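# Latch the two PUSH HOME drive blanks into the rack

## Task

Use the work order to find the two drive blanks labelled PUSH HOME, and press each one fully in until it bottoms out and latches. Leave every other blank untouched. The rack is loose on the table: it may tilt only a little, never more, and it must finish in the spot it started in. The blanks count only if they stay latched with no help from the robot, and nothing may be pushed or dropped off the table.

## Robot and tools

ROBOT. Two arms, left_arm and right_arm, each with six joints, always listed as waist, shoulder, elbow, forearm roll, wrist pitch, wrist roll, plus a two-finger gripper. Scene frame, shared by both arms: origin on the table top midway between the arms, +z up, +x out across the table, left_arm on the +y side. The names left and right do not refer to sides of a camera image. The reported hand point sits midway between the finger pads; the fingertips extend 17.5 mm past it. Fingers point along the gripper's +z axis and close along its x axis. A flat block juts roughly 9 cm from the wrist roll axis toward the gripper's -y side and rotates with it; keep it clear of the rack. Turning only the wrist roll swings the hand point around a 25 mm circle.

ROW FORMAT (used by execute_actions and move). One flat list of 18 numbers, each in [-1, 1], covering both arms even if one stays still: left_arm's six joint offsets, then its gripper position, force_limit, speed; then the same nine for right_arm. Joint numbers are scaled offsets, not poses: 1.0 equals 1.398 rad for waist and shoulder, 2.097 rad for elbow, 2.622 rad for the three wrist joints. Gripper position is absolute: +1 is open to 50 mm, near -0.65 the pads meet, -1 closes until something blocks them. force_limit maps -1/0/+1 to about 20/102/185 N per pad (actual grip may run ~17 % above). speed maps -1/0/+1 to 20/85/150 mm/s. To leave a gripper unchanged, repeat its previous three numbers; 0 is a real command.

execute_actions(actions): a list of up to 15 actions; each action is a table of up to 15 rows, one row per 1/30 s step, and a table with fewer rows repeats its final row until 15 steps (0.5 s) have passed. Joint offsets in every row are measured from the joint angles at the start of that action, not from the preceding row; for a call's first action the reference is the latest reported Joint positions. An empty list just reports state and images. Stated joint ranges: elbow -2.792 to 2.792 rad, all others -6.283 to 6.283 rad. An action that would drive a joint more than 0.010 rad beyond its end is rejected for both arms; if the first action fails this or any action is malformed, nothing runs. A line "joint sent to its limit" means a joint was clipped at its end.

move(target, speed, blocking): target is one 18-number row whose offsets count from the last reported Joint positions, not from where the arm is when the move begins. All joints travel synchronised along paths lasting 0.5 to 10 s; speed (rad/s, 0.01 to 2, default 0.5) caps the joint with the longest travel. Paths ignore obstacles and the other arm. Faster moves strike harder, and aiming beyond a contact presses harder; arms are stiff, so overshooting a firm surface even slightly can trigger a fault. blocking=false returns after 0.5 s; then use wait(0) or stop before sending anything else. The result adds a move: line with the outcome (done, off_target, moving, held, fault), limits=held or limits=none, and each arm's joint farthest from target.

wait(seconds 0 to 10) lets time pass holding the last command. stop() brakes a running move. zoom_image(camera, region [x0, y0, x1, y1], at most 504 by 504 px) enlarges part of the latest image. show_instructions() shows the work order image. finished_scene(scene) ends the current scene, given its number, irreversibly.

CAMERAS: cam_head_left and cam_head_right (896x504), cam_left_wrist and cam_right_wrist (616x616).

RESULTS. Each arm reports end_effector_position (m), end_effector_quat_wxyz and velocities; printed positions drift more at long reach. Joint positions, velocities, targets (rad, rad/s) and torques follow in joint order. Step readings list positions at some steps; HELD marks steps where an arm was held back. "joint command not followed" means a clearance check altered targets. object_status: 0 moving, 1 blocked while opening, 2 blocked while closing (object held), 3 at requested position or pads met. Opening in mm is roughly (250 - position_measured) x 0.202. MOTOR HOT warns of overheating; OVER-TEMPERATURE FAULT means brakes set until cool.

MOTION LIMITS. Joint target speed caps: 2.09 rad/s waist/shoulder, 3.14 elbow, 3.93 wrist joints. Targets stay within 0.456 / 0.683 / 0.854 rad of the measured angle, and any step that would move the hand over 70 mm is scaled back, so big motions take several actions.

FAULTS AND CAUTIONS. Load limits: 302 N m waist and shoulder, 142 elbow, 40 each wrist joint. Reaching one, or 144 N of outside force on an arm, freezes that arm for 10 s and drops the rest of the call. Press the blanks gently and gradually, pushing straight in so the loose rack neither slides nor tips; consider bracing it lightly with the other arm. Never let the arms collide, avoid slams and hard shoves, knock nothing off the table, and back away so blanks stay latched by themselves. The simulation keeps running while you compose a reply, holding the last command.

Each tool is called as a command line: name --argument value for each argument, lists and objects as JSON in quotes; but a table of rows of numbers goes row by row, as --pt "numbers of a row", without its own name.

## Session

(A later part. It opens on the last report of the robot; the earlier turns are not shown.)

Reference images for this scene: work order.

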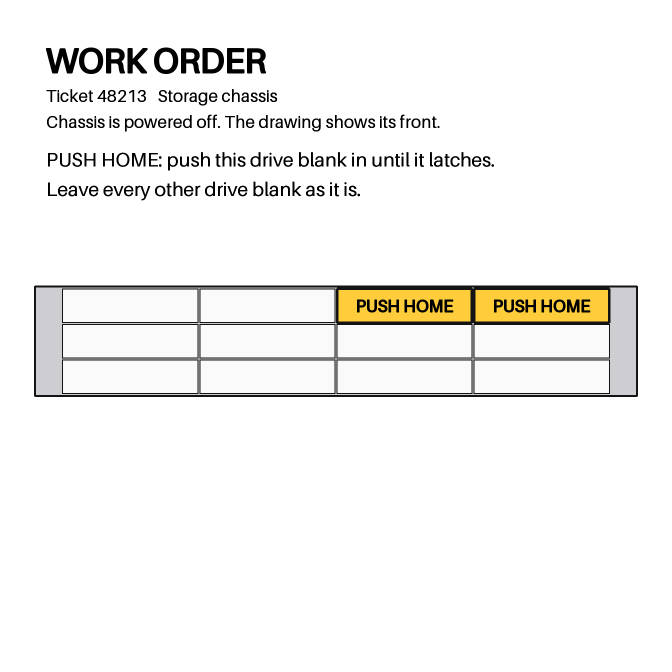

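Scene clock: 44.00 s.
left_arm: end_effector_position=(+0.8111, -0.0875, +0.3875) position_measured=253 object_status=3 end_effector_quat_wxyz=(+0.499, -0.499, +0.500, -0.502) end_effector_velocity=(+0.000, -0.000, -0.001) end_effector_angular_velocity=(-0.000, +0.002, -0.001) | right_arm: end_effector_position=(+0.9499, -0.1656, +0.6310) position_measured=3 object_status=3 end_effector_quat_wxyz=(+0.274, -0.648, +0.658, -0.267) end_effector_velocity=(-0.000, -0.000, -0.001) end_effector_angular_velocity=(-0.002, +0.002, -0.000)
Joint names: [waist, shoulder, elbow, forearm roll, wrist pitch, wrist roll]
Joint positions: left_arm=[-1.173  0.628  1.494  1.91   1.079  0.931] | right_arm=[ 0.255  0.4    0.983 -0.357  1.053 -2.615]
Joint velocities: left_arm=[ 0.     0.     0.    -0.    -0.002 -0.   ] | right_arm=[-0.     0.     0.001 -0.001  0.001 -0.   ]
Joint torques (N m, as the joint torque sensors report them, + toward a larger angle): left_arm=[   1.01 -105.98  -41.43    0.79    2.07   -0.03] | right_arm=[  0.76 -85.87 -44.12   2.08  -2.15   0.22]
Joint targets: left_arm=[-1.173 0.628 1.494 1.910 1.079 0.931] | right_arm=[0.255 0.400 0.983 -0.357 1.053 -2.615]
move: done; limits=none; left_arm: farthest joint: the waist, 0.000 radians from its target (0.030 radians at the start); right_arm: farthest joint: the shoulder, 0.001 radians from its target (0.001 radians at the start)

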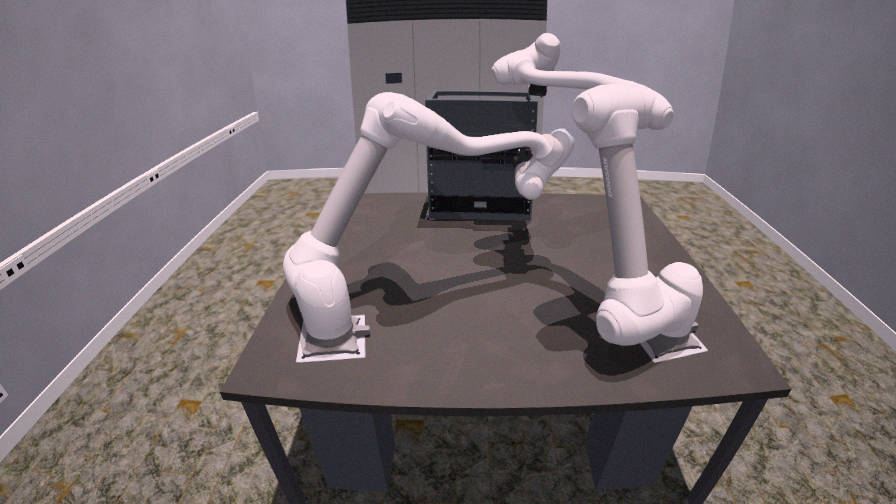

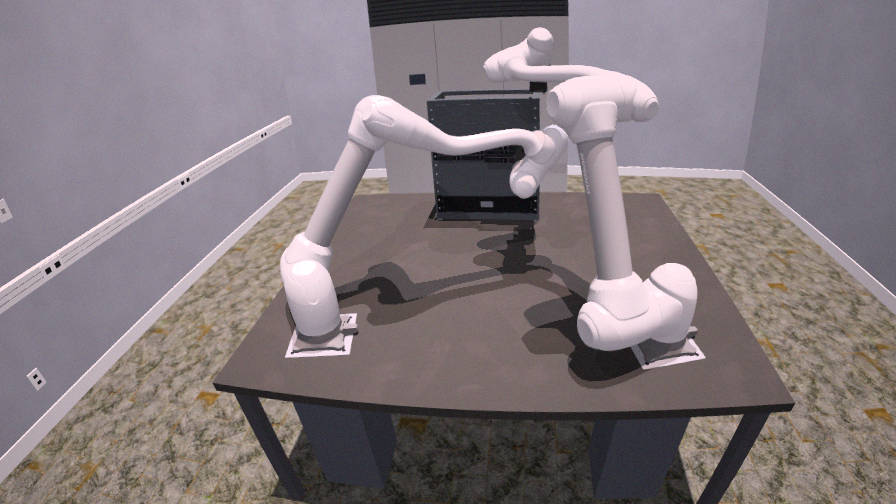

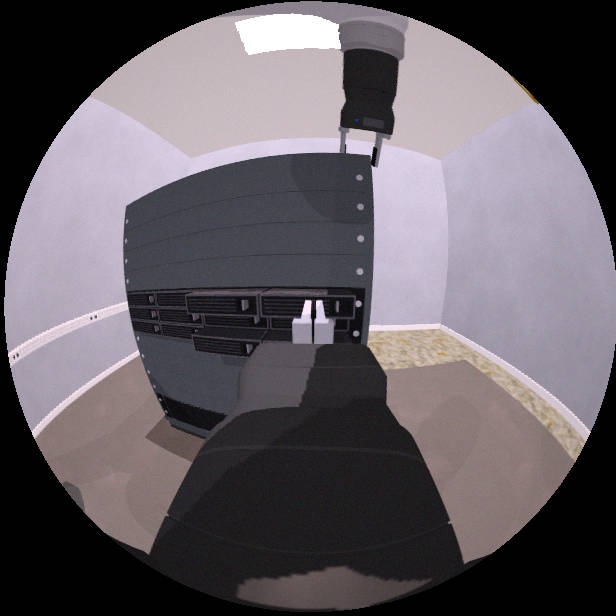

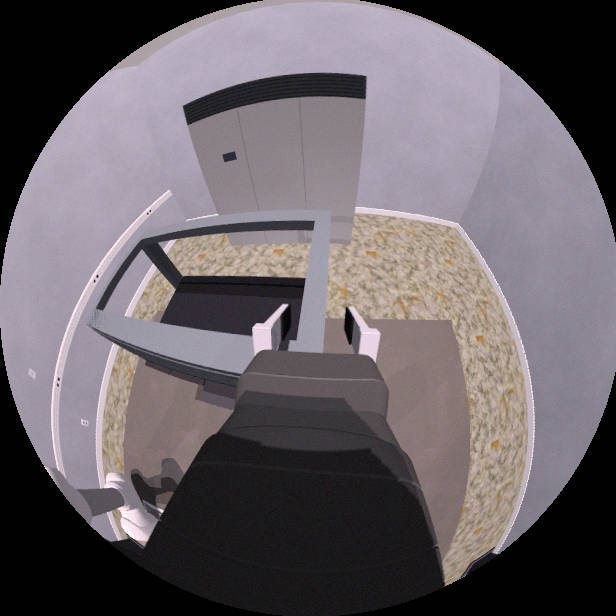

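move --target '[0,0,0,0,0,0,-1,0,0,0.0066,0,0,-0.002,-0.001,0.002,1,0,0]' --speed 0.05

move --target '[0,0,0,0,0,0,-1,0,0,0,-0.001,0.018,-0.0035,-0.012,0.005,1,0,0]' --speed 0.05

zoom_image --camera "cam_left_wrist" --region '[300,90,420,200]'

zoom_image --camera "cam_right_wrist" --region '[150,200,450,400]'

Scene clock: 51.80 s.
left_arm: end_effector_position=(+0.8111, -0.0875, +0.3875) position_measured=253 object_status=3 end_effector_quat_wxyz=(+0.499, -0.499, +0.500, -0.502) end_effector_velocity=(-0.000, +0.000, +0.000) end_effector_angular_velocity=(-0.002, -0.000, +0.001) | right_arm: end_effector_position=(+0.9474, -0.1579, +0.6320) position_measured=3 object_status=3 end_effector_quat_wxyz=(+0.276, -0.649, +0.656, -0.268) end_effector_velocity=(-0.000, +0.000, -0.000) end_effector_angular_velocity=(+0.000, +0.001, -0.000)
Joint names: [waist, shoulder, elbow, forearm roll, wrist pitch, wrist roll]
Joint positions: left_arm=[-1.173  0.628  1.494  1.91   1.079  0.931] | right_arm=[ 0.264  0.4    0.983 -0.362  1.05  -2.61 ]
Joint velocities: left_arm=[-0.    -0.     0.001  0.     0.001 -0.003] | right_arm=[0. 0. 0. 0. 0. 0.]
Joint torques (N m, as the joint torque sensors report them, + toward a larger angle): left_arm=[   0.92 -106.42  -41.09    0.66    1.94   -0.12] | right_arm=[  0.09 -87.64 -44.14   1.98  -2.06   0.27]
Joint targets: left_arm=[-1.173 0.628 1.494 1.910 1.079 0.931] | right_arm=[0.264 0.400 0.983 -0.362 1.050 -2.610]
move: done; limits=none; left_arm: farthest joint: the waist, 0.000 radians from its target (0.000 radians at the start); right_arm: farthest joint: the waist, 0.000 radians from its target (0.010 radians at the start)

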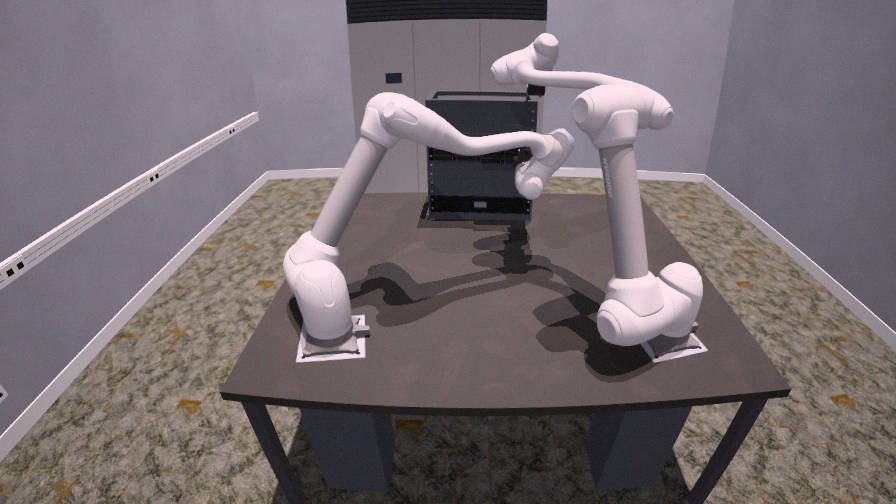

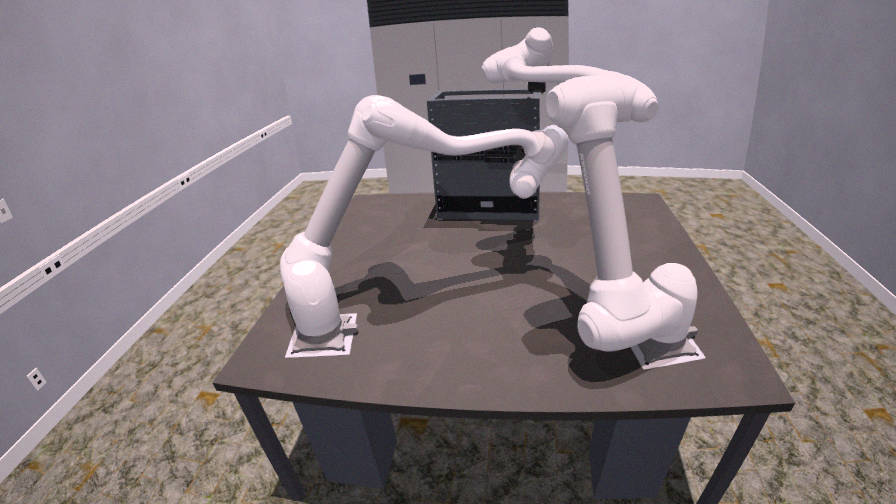

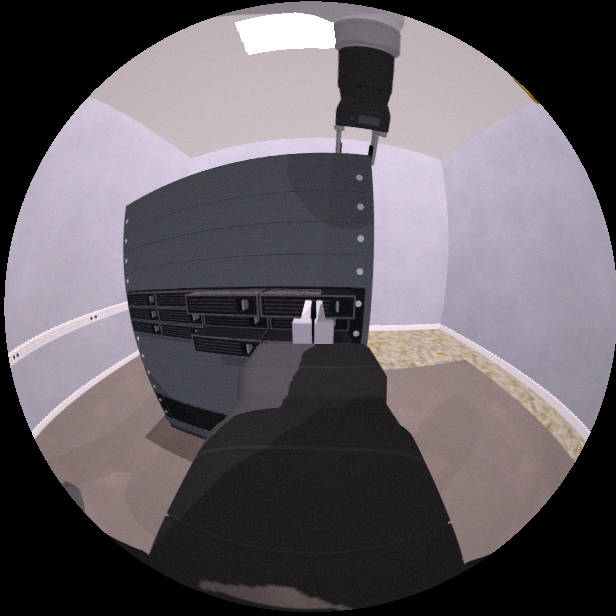

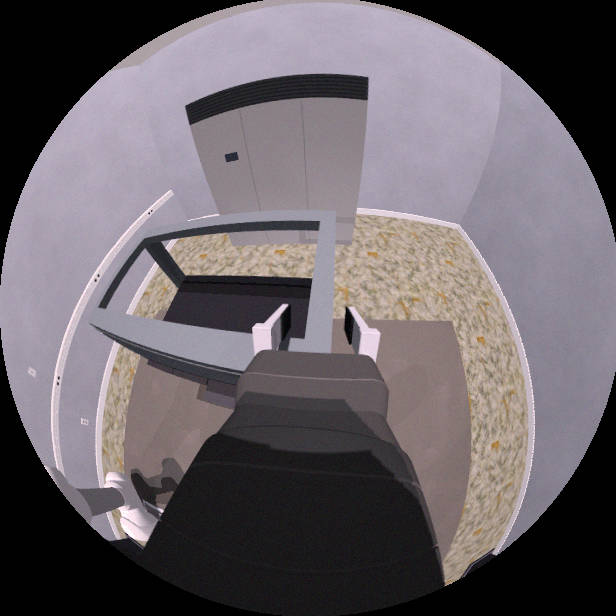

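Scene clock: 52.80 s.
left_arm: end_effector_position=(+0.8111, -0.0875, +0.3875) position_measured=253 object_status=3 end_effector_quat_wxyz=(+0.499, -0.499, +0.500, -0.502) end_effector_velocity=(-0.000, +0.000, +0.001) end_effector_angular_velocity=(-0.000, -0.001, +0.001) | right_arm: end_effector_position=(+0.9494, -0.1573, +0.6120) position_measured=3 object_status=3 end_effector_quat_wxyz=(+0.274, -0.650, +0.655, -0.269) end_effector_velocity=(-0.000, -0.000, -0.001) end_effector_angular_velocity=(-0.001, +0.002, -0.000)
Joint names: [waist, shoulder, elbow, forearm roll, wrist pitch, wrist roll]
Joint positions: left_arm=[-1.173  0.628  1.494  1.91   1.079  0.931] | right_arm=[ 0.264  0.398  1.021 -0.371  1.019 -2.597]
Joint velocities: left_arm=[ 0.    -0.    -0.     0.     0.001 -0.   ] | right_arm=[-0.     0.    -0.     0.     0.002 -0.   ]
Joint torques (N m, as the joint torque sensors report them, + toward a larger angle): left_arm=[   1.91 -105.67  -41.02    0.88    2.24   -0.19] | right_arm=[  0.28 -86.72 -44.62   2.04  -2.12   0.4 ]
Joint targets: left_arm=[-1.173 0.628 1.494 1.910 1.079 0.931] | right_arm=[0.264 0.398 1.021 -0.371 1.019 -2.597]
move: done; limits=none; left_arm: farthest joint: the waist, 0.000 radians from its target (0.000 radians at the start); right_arm: farthest joint: the waist, 0.000 radians from its target (0.000 radians at the start)

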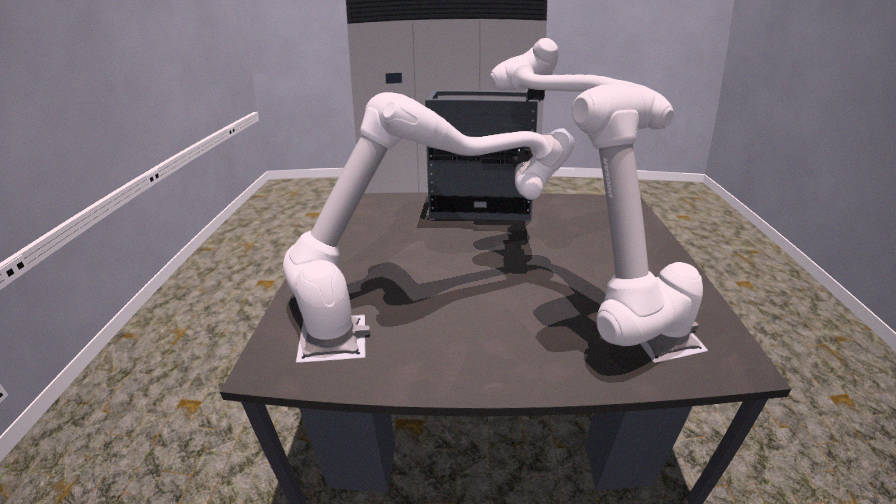

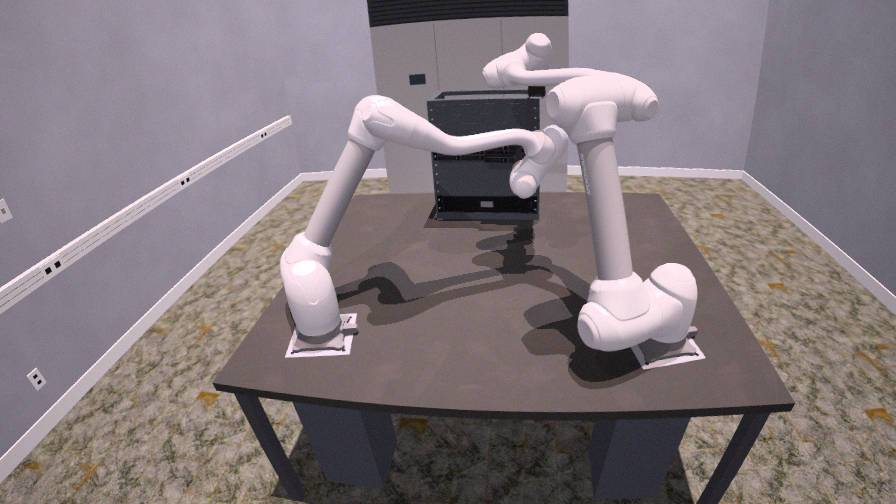

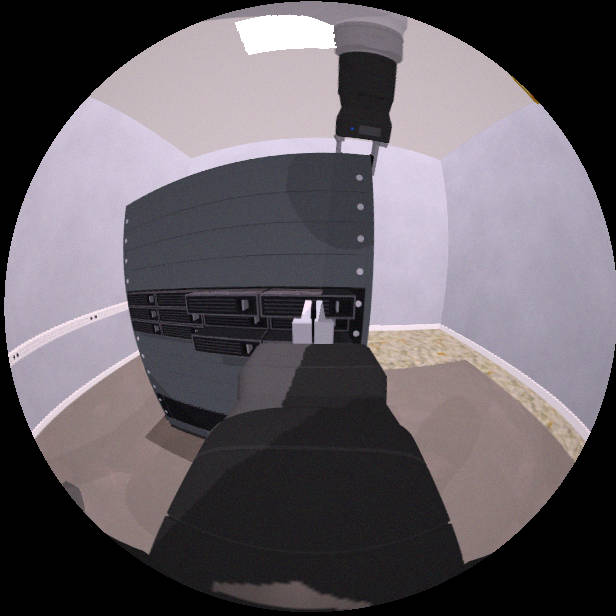

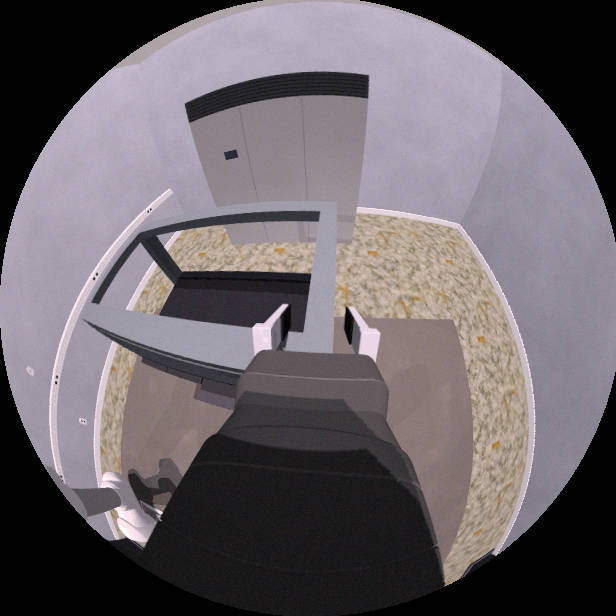

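Region (300, 90, 420, 200) of cam_left_wrist's 616x616 image, scaled by 4.200, with more detail than that image has; it fills the top 462 rows of this view, and the rest is white.

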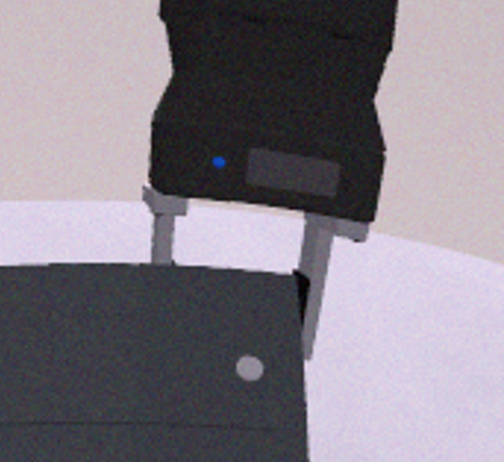

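Region (150, 200, 450, 400) of cam_right_wrist's 616x616 image, scaled by 1.680, with more detail than that image has.

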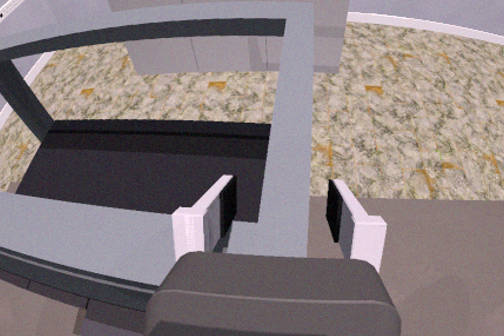

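execute_actions --actions '[[[0,0,0,0,0,0,-1,0,0,0,0,0,0,0,0,-1,1,0]],[[0,0,0,0,0,0,-1,0,0,0,0,0,0,0,0,-1,1,0]]]'

Scene clock: 55.03 s.
left_arm: end_effector_position=(+0.8111, -0.0875, +0.3875) position_measured=253 object_status=3 end_effector_quat_wxyz=(+0.499, -0.499, +0.500, -0.502) end_effector_velocity=(+0.000, -0.000, +0.000) end_effector_angular_velocity=(-0.002, +0.000, -0.001) | right_arm: end_effector_position=(+0.9495, -0.1576, +0.6119) position_measured=134 object_status=2 end_effector_quat_wxyz=(+0.274, -0.650, +0.656, -0.269) end_effector_velocity=(+0.000, -0.000, +0.000) end_effector_angular_velocity=(-0.000, -0.000, -0.000)
Joint names: [waist, shoulder, elbow, forearm roll, wrist pitch, wrist roll]
Joint positions: left_arm=[-1.173  0.628  1.494  1.91   1.079  0.931] | right_arm=[ 0.264  0.398  1.021 -0.372  1.019 -2.597]
Joint velocities: left_arm=[ 0.     0.    -0.001 -0.    -0.001 -0.001] | right_arm=[ 0.     0.    -0.    -0.     0.001  0.   ]
Joint torques (N m, as the joint torque sensors report them, + toward a larger angle): left_arm=[   3.1  -107.87  -41.42    0.75    2.18   -0.04] | right_arm=[ 43.79 -72.01 -46.93  12.03 -11.1   -0.95]
Joint targets: left_arm=[-1.173 0.628 1.494 1.910 1.079 0.931] | right_arm=[0.264 0.398 1.021 -0.372 1.019 -2.597]
Step readings (joint positions; steps 1 to 15: 1st action; 16 to 30: 2nd action):
0: left_arm=[-1.173 0.628 1.494 1.910 1.079 0.931] | right_arm=[0.264 0.398 1.021 -0.371 1.019 -2.597]
1: left_arm=[-1.173 0.628 1.494 1.910 1.079 0.931] | right_arm=[0.264 0.398 1.021 -0.371 1.019 -2.597]
2: left_arm=[-1.173 0.628 1.494 1.910 1.079 0.931] | right_arm=[0.264 0.398 1.021 -0.371 1.019 -2.597]
4: left_arm=[-1.173 0.628 1.494 1.910 1.079 0.931] | right_arm=[0.264 0.398 1.021 -0.371 1.019 -2.597]
8: left_arm=[-1.173 0.628 1.494 1.910 1.079 0.931] | right_arm=[0.264 0.398 1.021 -0.372 1.019 -2.597]
15: left_arm=[-1.173 0.628 1.494 1.910 1.079 0.931] | right_arm=[0.264 0.398 1.021 -0.372 1.019 -2.597]
16: left_arm=[-1.173 0.628 1.494 1.910 1.079 0.931] | right_arm=[0.264 0.398 1.021 -0.372 1.019 -2.597]
17: left_arm=[-1.173 0.628 1.494 1.910 1.079 0.931] | right_arm=[0.264 0.398 1.021 -0.372 1.019 -2.597]
19: left_arm=[-1.173 0.628 1.494 1.910 1.079 0.931] | right_arm=[0.264 0.398 1.021 -0.372 1.019 -2.597]
23: left_arm=[-1.173 0.628 1.494 1.910 1.079 0.931] | right_arm=[0.264 0.398 1.021 -0.372 1.019 -2.597]
30: Joint positions above

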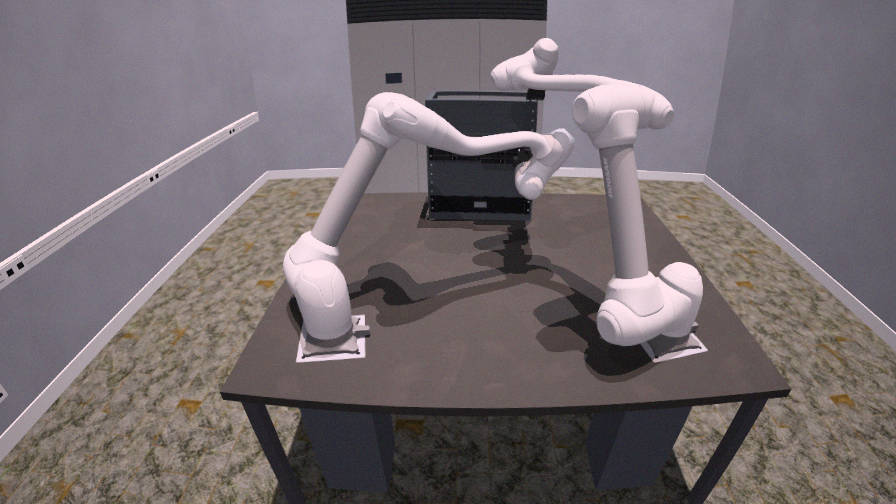

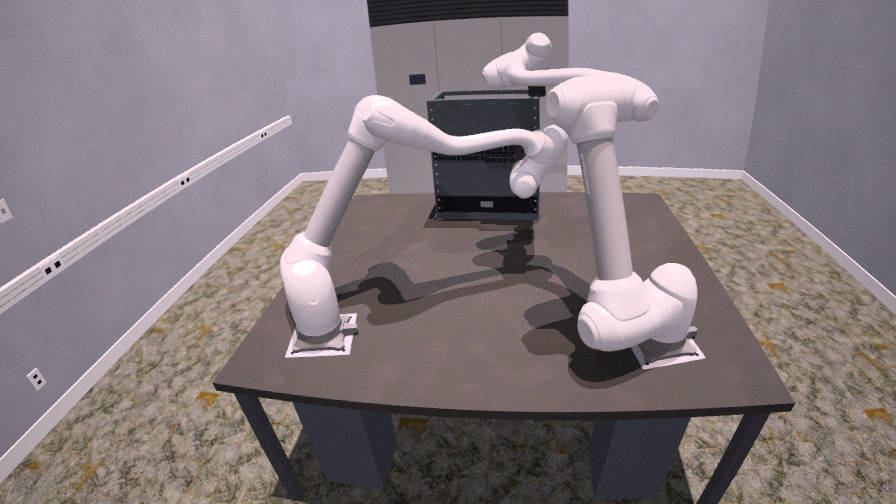

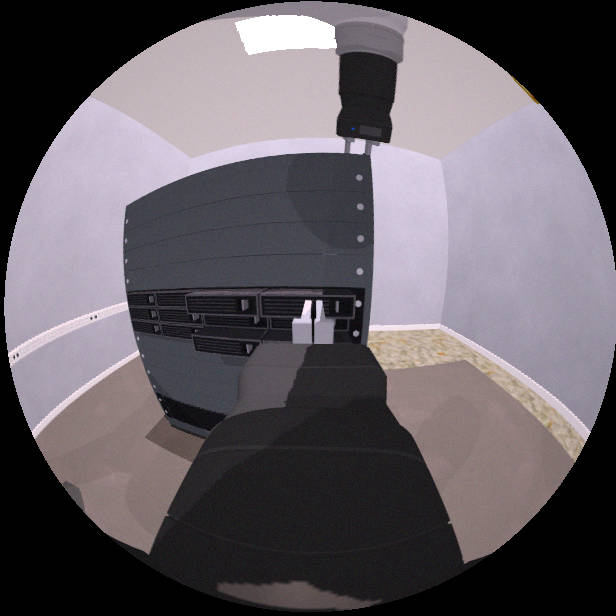

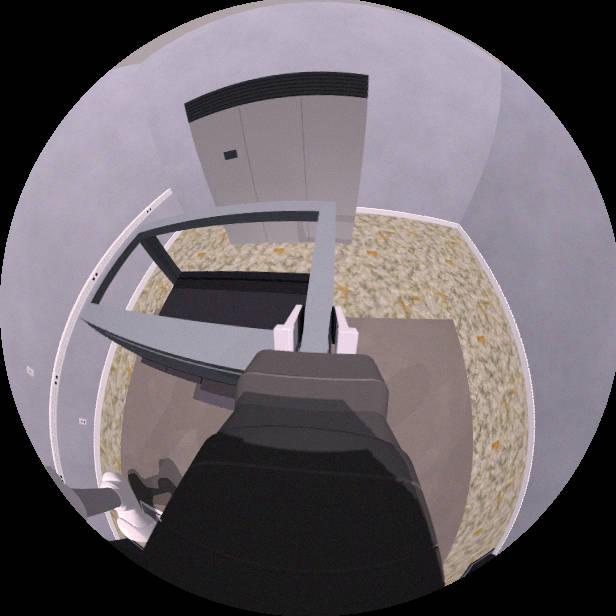

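move --target '[0,0,0,0,0,0,-1,0,0,-0.0007,0,0,0,0,0,-1,1,0]' --speed 0.01

Scene clock: 56.70 s.
left_arm: end_effector_position=(+0.8111, -0.0875, +0.3875) position_measured=253 object_status=3 end_effector_quat_wxyz=(+0.499, -0.499, +0.500, -0.502) end_effector_velocity=(+0.000, -0.000, +0.001) end_effector_angular_velocity=(+0.001, +0.000, -0.001) | right_arm: end_effector_position=(+0.9498, -0.1584, +0.6119) position_measured=134 object_status=2 end_effector_quat_wxyz=(+0.274, -0.650, +0.656, -0.269) end_effector_velocity=(+0.000, -0.001, +0.000) end_effector_angular_velocity=(-0.001, -0.001, -0.001)
Joint names: [waist, shoulder, elbow, forearm roll, wrist pitch, wrist roll]
Joint positions: left_arm=[-1.173  0.628  1.494  1.91   1.079  0.931] | right_arm=[ 0.263  0.398  1.021 -0.372  1.019 -2.597]
Joint velocities: left_arm=[ 0.    -0.    -0.001  0.    -0.001  0.001] | right_arm=[-0.    -0.     0.    -0.001 -0.     0.   ]
Joint torques (N m, as the joint torque sensors report them, + toward a larger angle): left_arm=[   3.4  -107.4   -40.92    0.6     1.88    0.05] | right_arm=[ 14.6  -71.12 -45.99   5.72  -8.42  -0.48]
Joint targets: left_arm=[-1.173 0.628 1.494 1.910 1.079 0.931] | right_arm=[0.263 0.398 1.021 -0.372 1.019 -2.597]
move: done; limits=none; left_arm: farthest joint: the waist, 0.000 radians from its target (0.000 radians at the start); right_arm: farthest joint: the waist, 0.000 radians from its target (0.001 radians at the start)

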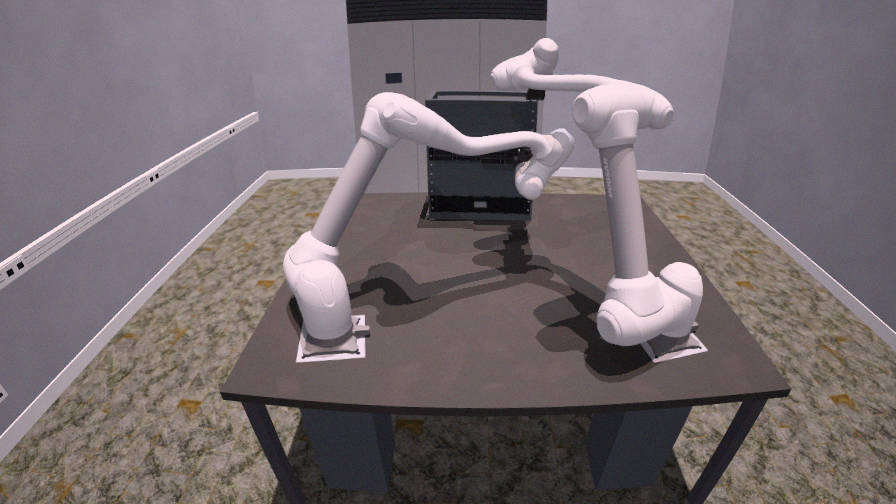

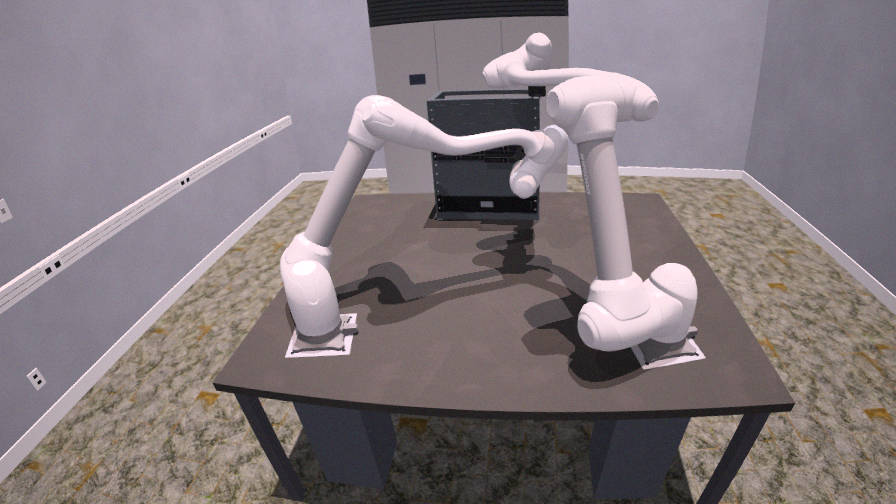

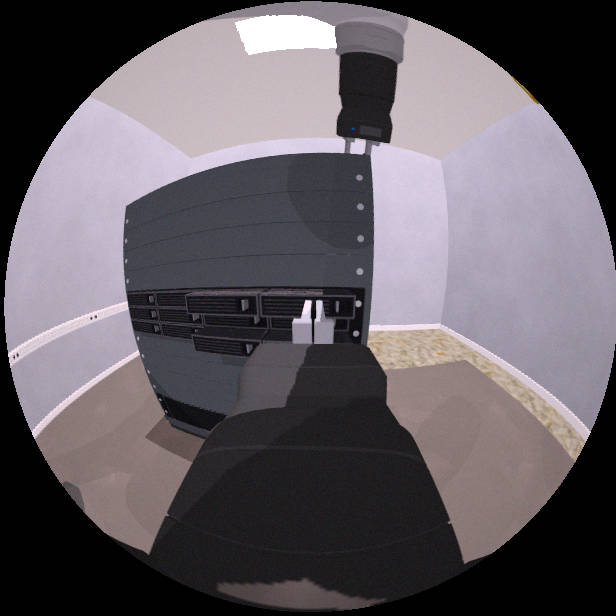

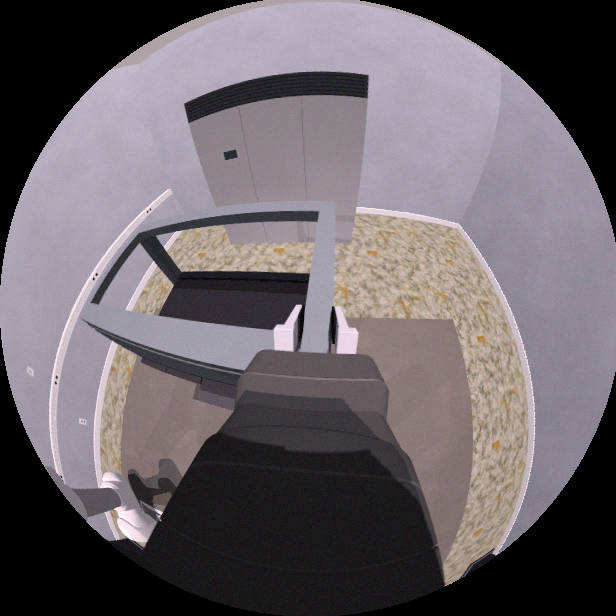

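move --target '[0.0185,0.016,-0.0178,0.005,-0.0095,0.0015,-1,0,0,-0.00035,0,0,0,0,0,-1,1,0]' --speed 0.03

zoom_image --camera "cam_left_wrist" --region '[180,250,400,360]'

Scene clock: 62.17 s.
left_arm: end_effector_position=(+0.8374, -0.0873, +0.3873) position_measured=253 object_status=3 end_effector_quat_wxyz=(+0.499, -0.499, +0.499, -0.504) end_effector_velocity=(-0.000, -0.000, -0.000) end_effector_angular_velocity=(+0.001, -0.000, -0.000) | right_arm: end_effector_position=(+0.9499, -0.1588, +0.6119) position_measured=134 object_status=2 end_effector_quat_wxyz=(+0.274, -0.650, +0.656, -0.269) end_effector_velocity=(-0.000, -0.000, +0.001) end_effector_angular_velocity=(+0.000, -0.000, -0.000)
Joint names: [waist, shoulder, elbow, forearm roll, wrist pitch, wrist roll]
Joint positions: left_arm=[-1.147  0.65   1.456  1.923  1.054  0.935] | right_arm=[ 0.262  0.398  1.021 -0.372  1.019 -2.597]
Joint velocities: left_arm=[-0.     0.     0.001  0.     0.     0.001] | right_arm=[-0.    -0.    -0.001  0.     0.     0.   ]
Joint torques (N m, as the joint torque sensors report them, + toward a larger angle): left_arm=[   1.96 -110.09  -41.71    0.71    2.03   -0.05] | right_arm=[ -1.49 -71.22 -45.75   2.42  -7.28  -0.03]
Joint targets: left_arm=[-1.147 0.650 1.456 1.923 1.054 0.935] | right_arm=[0.262 0.398 1.021 -0.372 1.019 -2.597]
move: done; limits=none; left_arm: farthest joint: the waist, 0.000 radians from its target (0.026 radians at the start); right_arm: farthest joint: the waist, 0.000 radians from its target (0.000 radians at the start)

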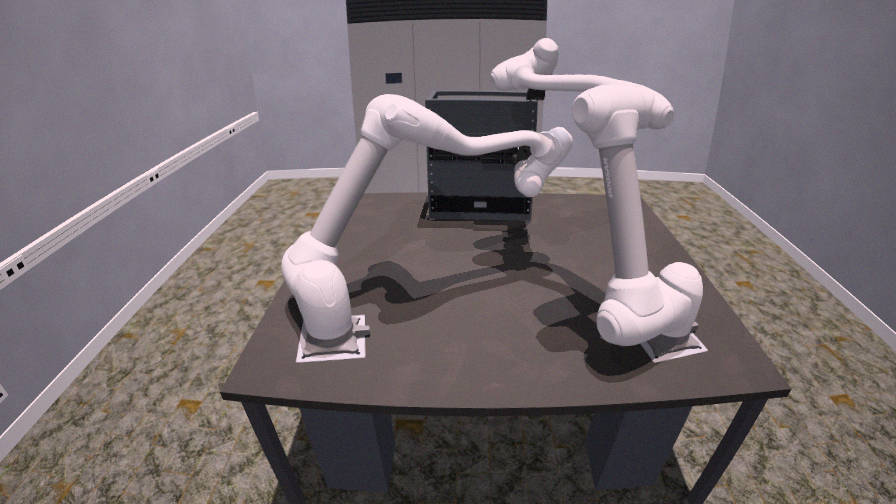

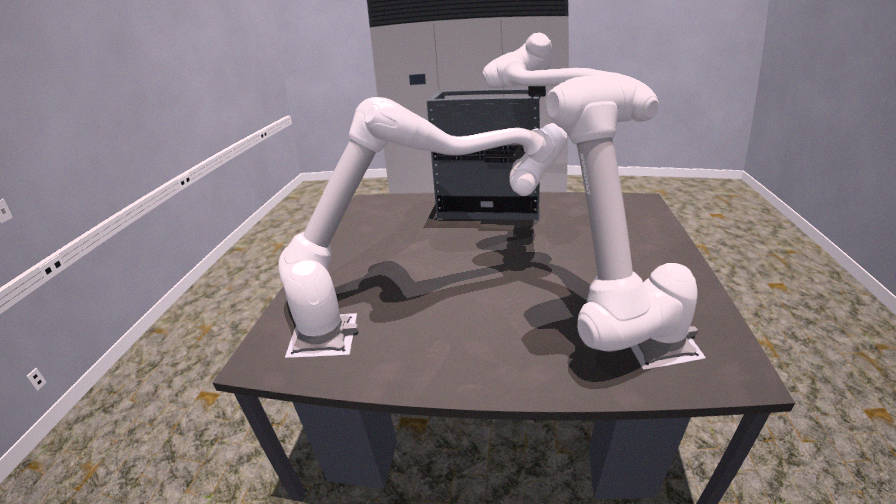

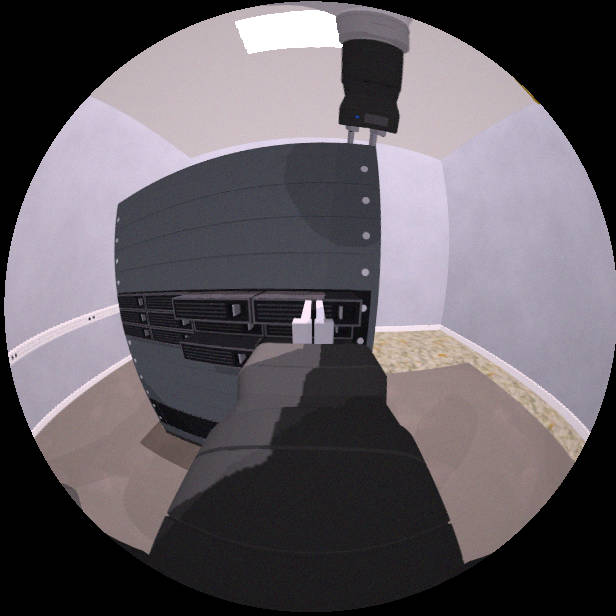

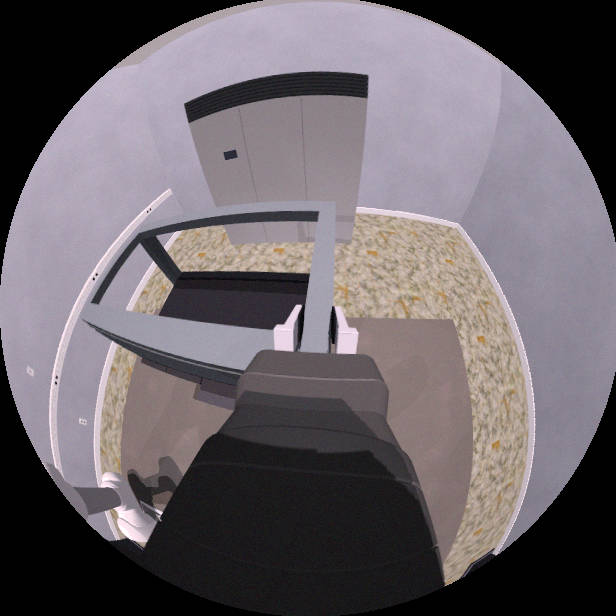

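Region (180, 250, 400, 360) of cam_left_wrist's 616x616 image, scaled by 2.291, with more detail than that image has.

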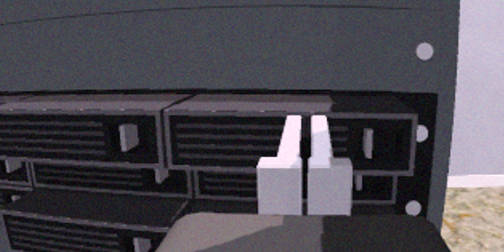

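move --target '[0.0073,0.0064,-0.0071,0.002,-0.0038,0.0006,-1,0,0,0,0,0,0,0,0,-1,1,0]' --speed 0.015

zoom_image --camera "cam_left_wrist" --region '[180,250,400,360]'

Scene clock: 64.67 s.
left_arm: end_effector_position=(+0.8478, -0.0871, +0.3871) position_measured=253 object_status=3 end_effector_quat_wxyz=(+0.499, -0.498, +0.498, -0.504) end_effector_velocity=(+0.000, +0.000, +0.000) end_effector_angular_velocity=(+0.000, +0.000, -0.000) | right_arm: end_effector_position=(+0.9500, -0.1588, +0.6119) position_measured=134 object_status=2 end_effector_quat_wxyz=(+0.274, -0.650, +0.656, -0.269) end_effector_velocity=(-0.000, -0.000, -0.001) end_effector_angular_velocity=(-0.001, +0.003, -0.001)
Joint names: [waist, shoulder, elbow, forearm roll, wrist pitch, wrist roll]
Joint positions: left_arm=[-1.137  0.659  1.441  1.929  1.044  0.936] | right_arm=[ 0.262  0.398  1.021 -0.372  1.019 -2.597]
Joint velocities: left_arm=[ 0.    -0.    -0.    -0.    -0.     0.001] | right_arm=[-0.     0.    -0.     0.     0.003  0.   ]
Joint torques (N m, as the joint torque sensors report them, + toward a larger angle): left_arm=[   9.16 -110.75  -42.13    0.21    2.5    -0.04] | right_arm=[  0.36 -74.35 -45.15   2.16  -6.59   0.07]
Joint targets: left_arm=[-1.137 0.659 1.441 1.929 1.044 0.936] | right_arm=[0.262 0.398 1.021 -0.372 1.019 -2.597]
move: done; limits=none; left_arm: farthest joint: the waist, 0.000 radians from its target (0.010 radians at the start); right_arm: farthest joint: the waist, 0.000 radians from its target (0.000 radians at the start)

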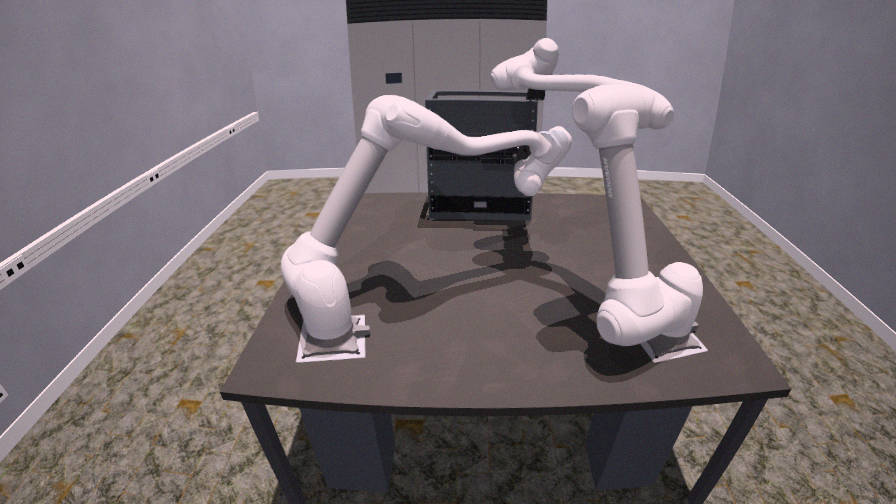

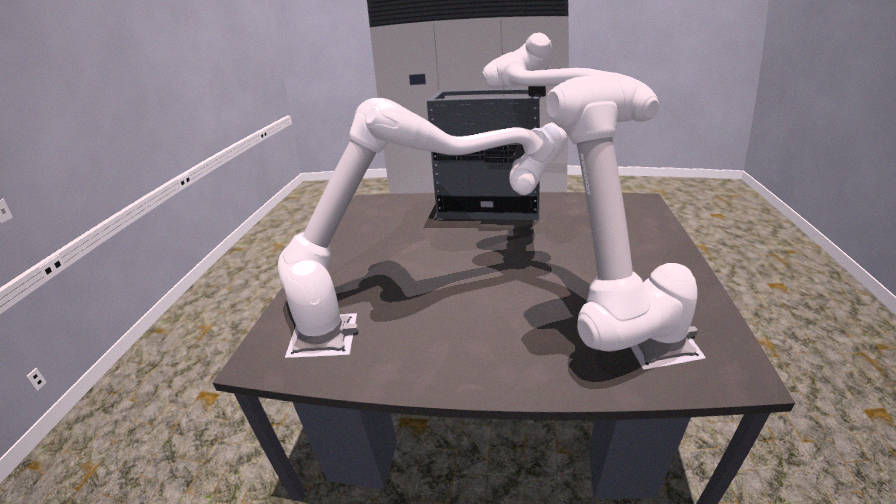

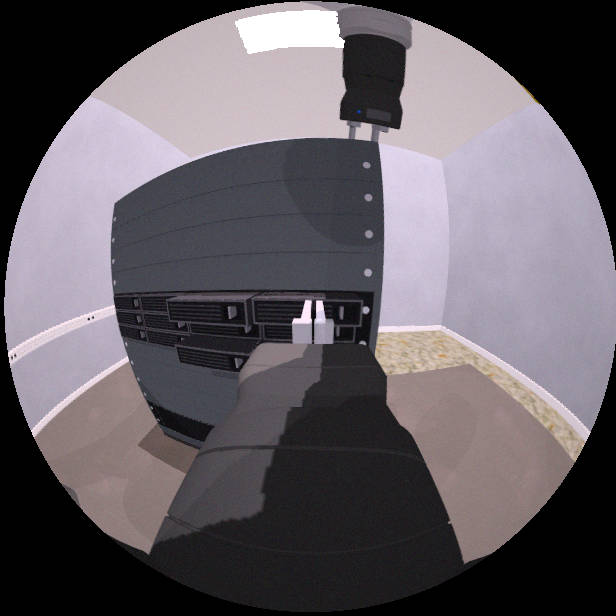

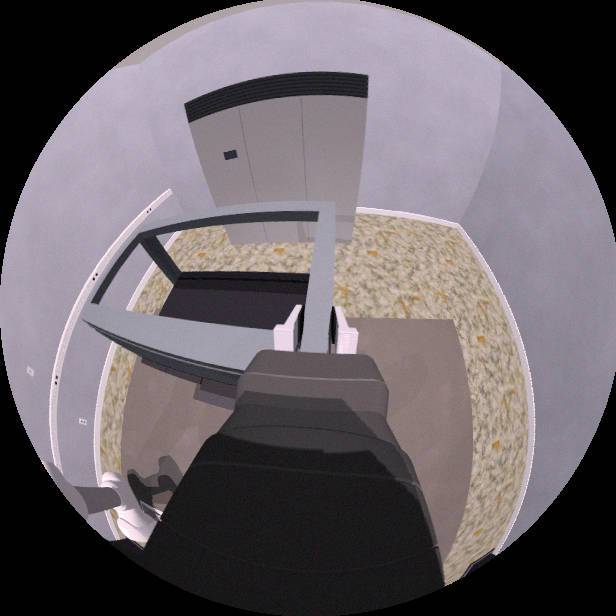

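Region (180, 250, 400, 360) of cam_left_wrist's 616x616 image, scaled by 2.291, with more detail than that image has.

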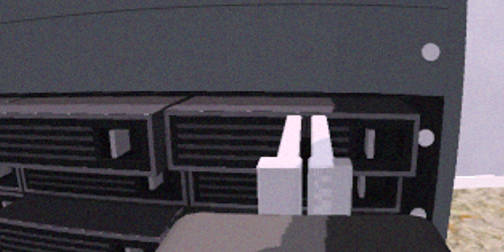

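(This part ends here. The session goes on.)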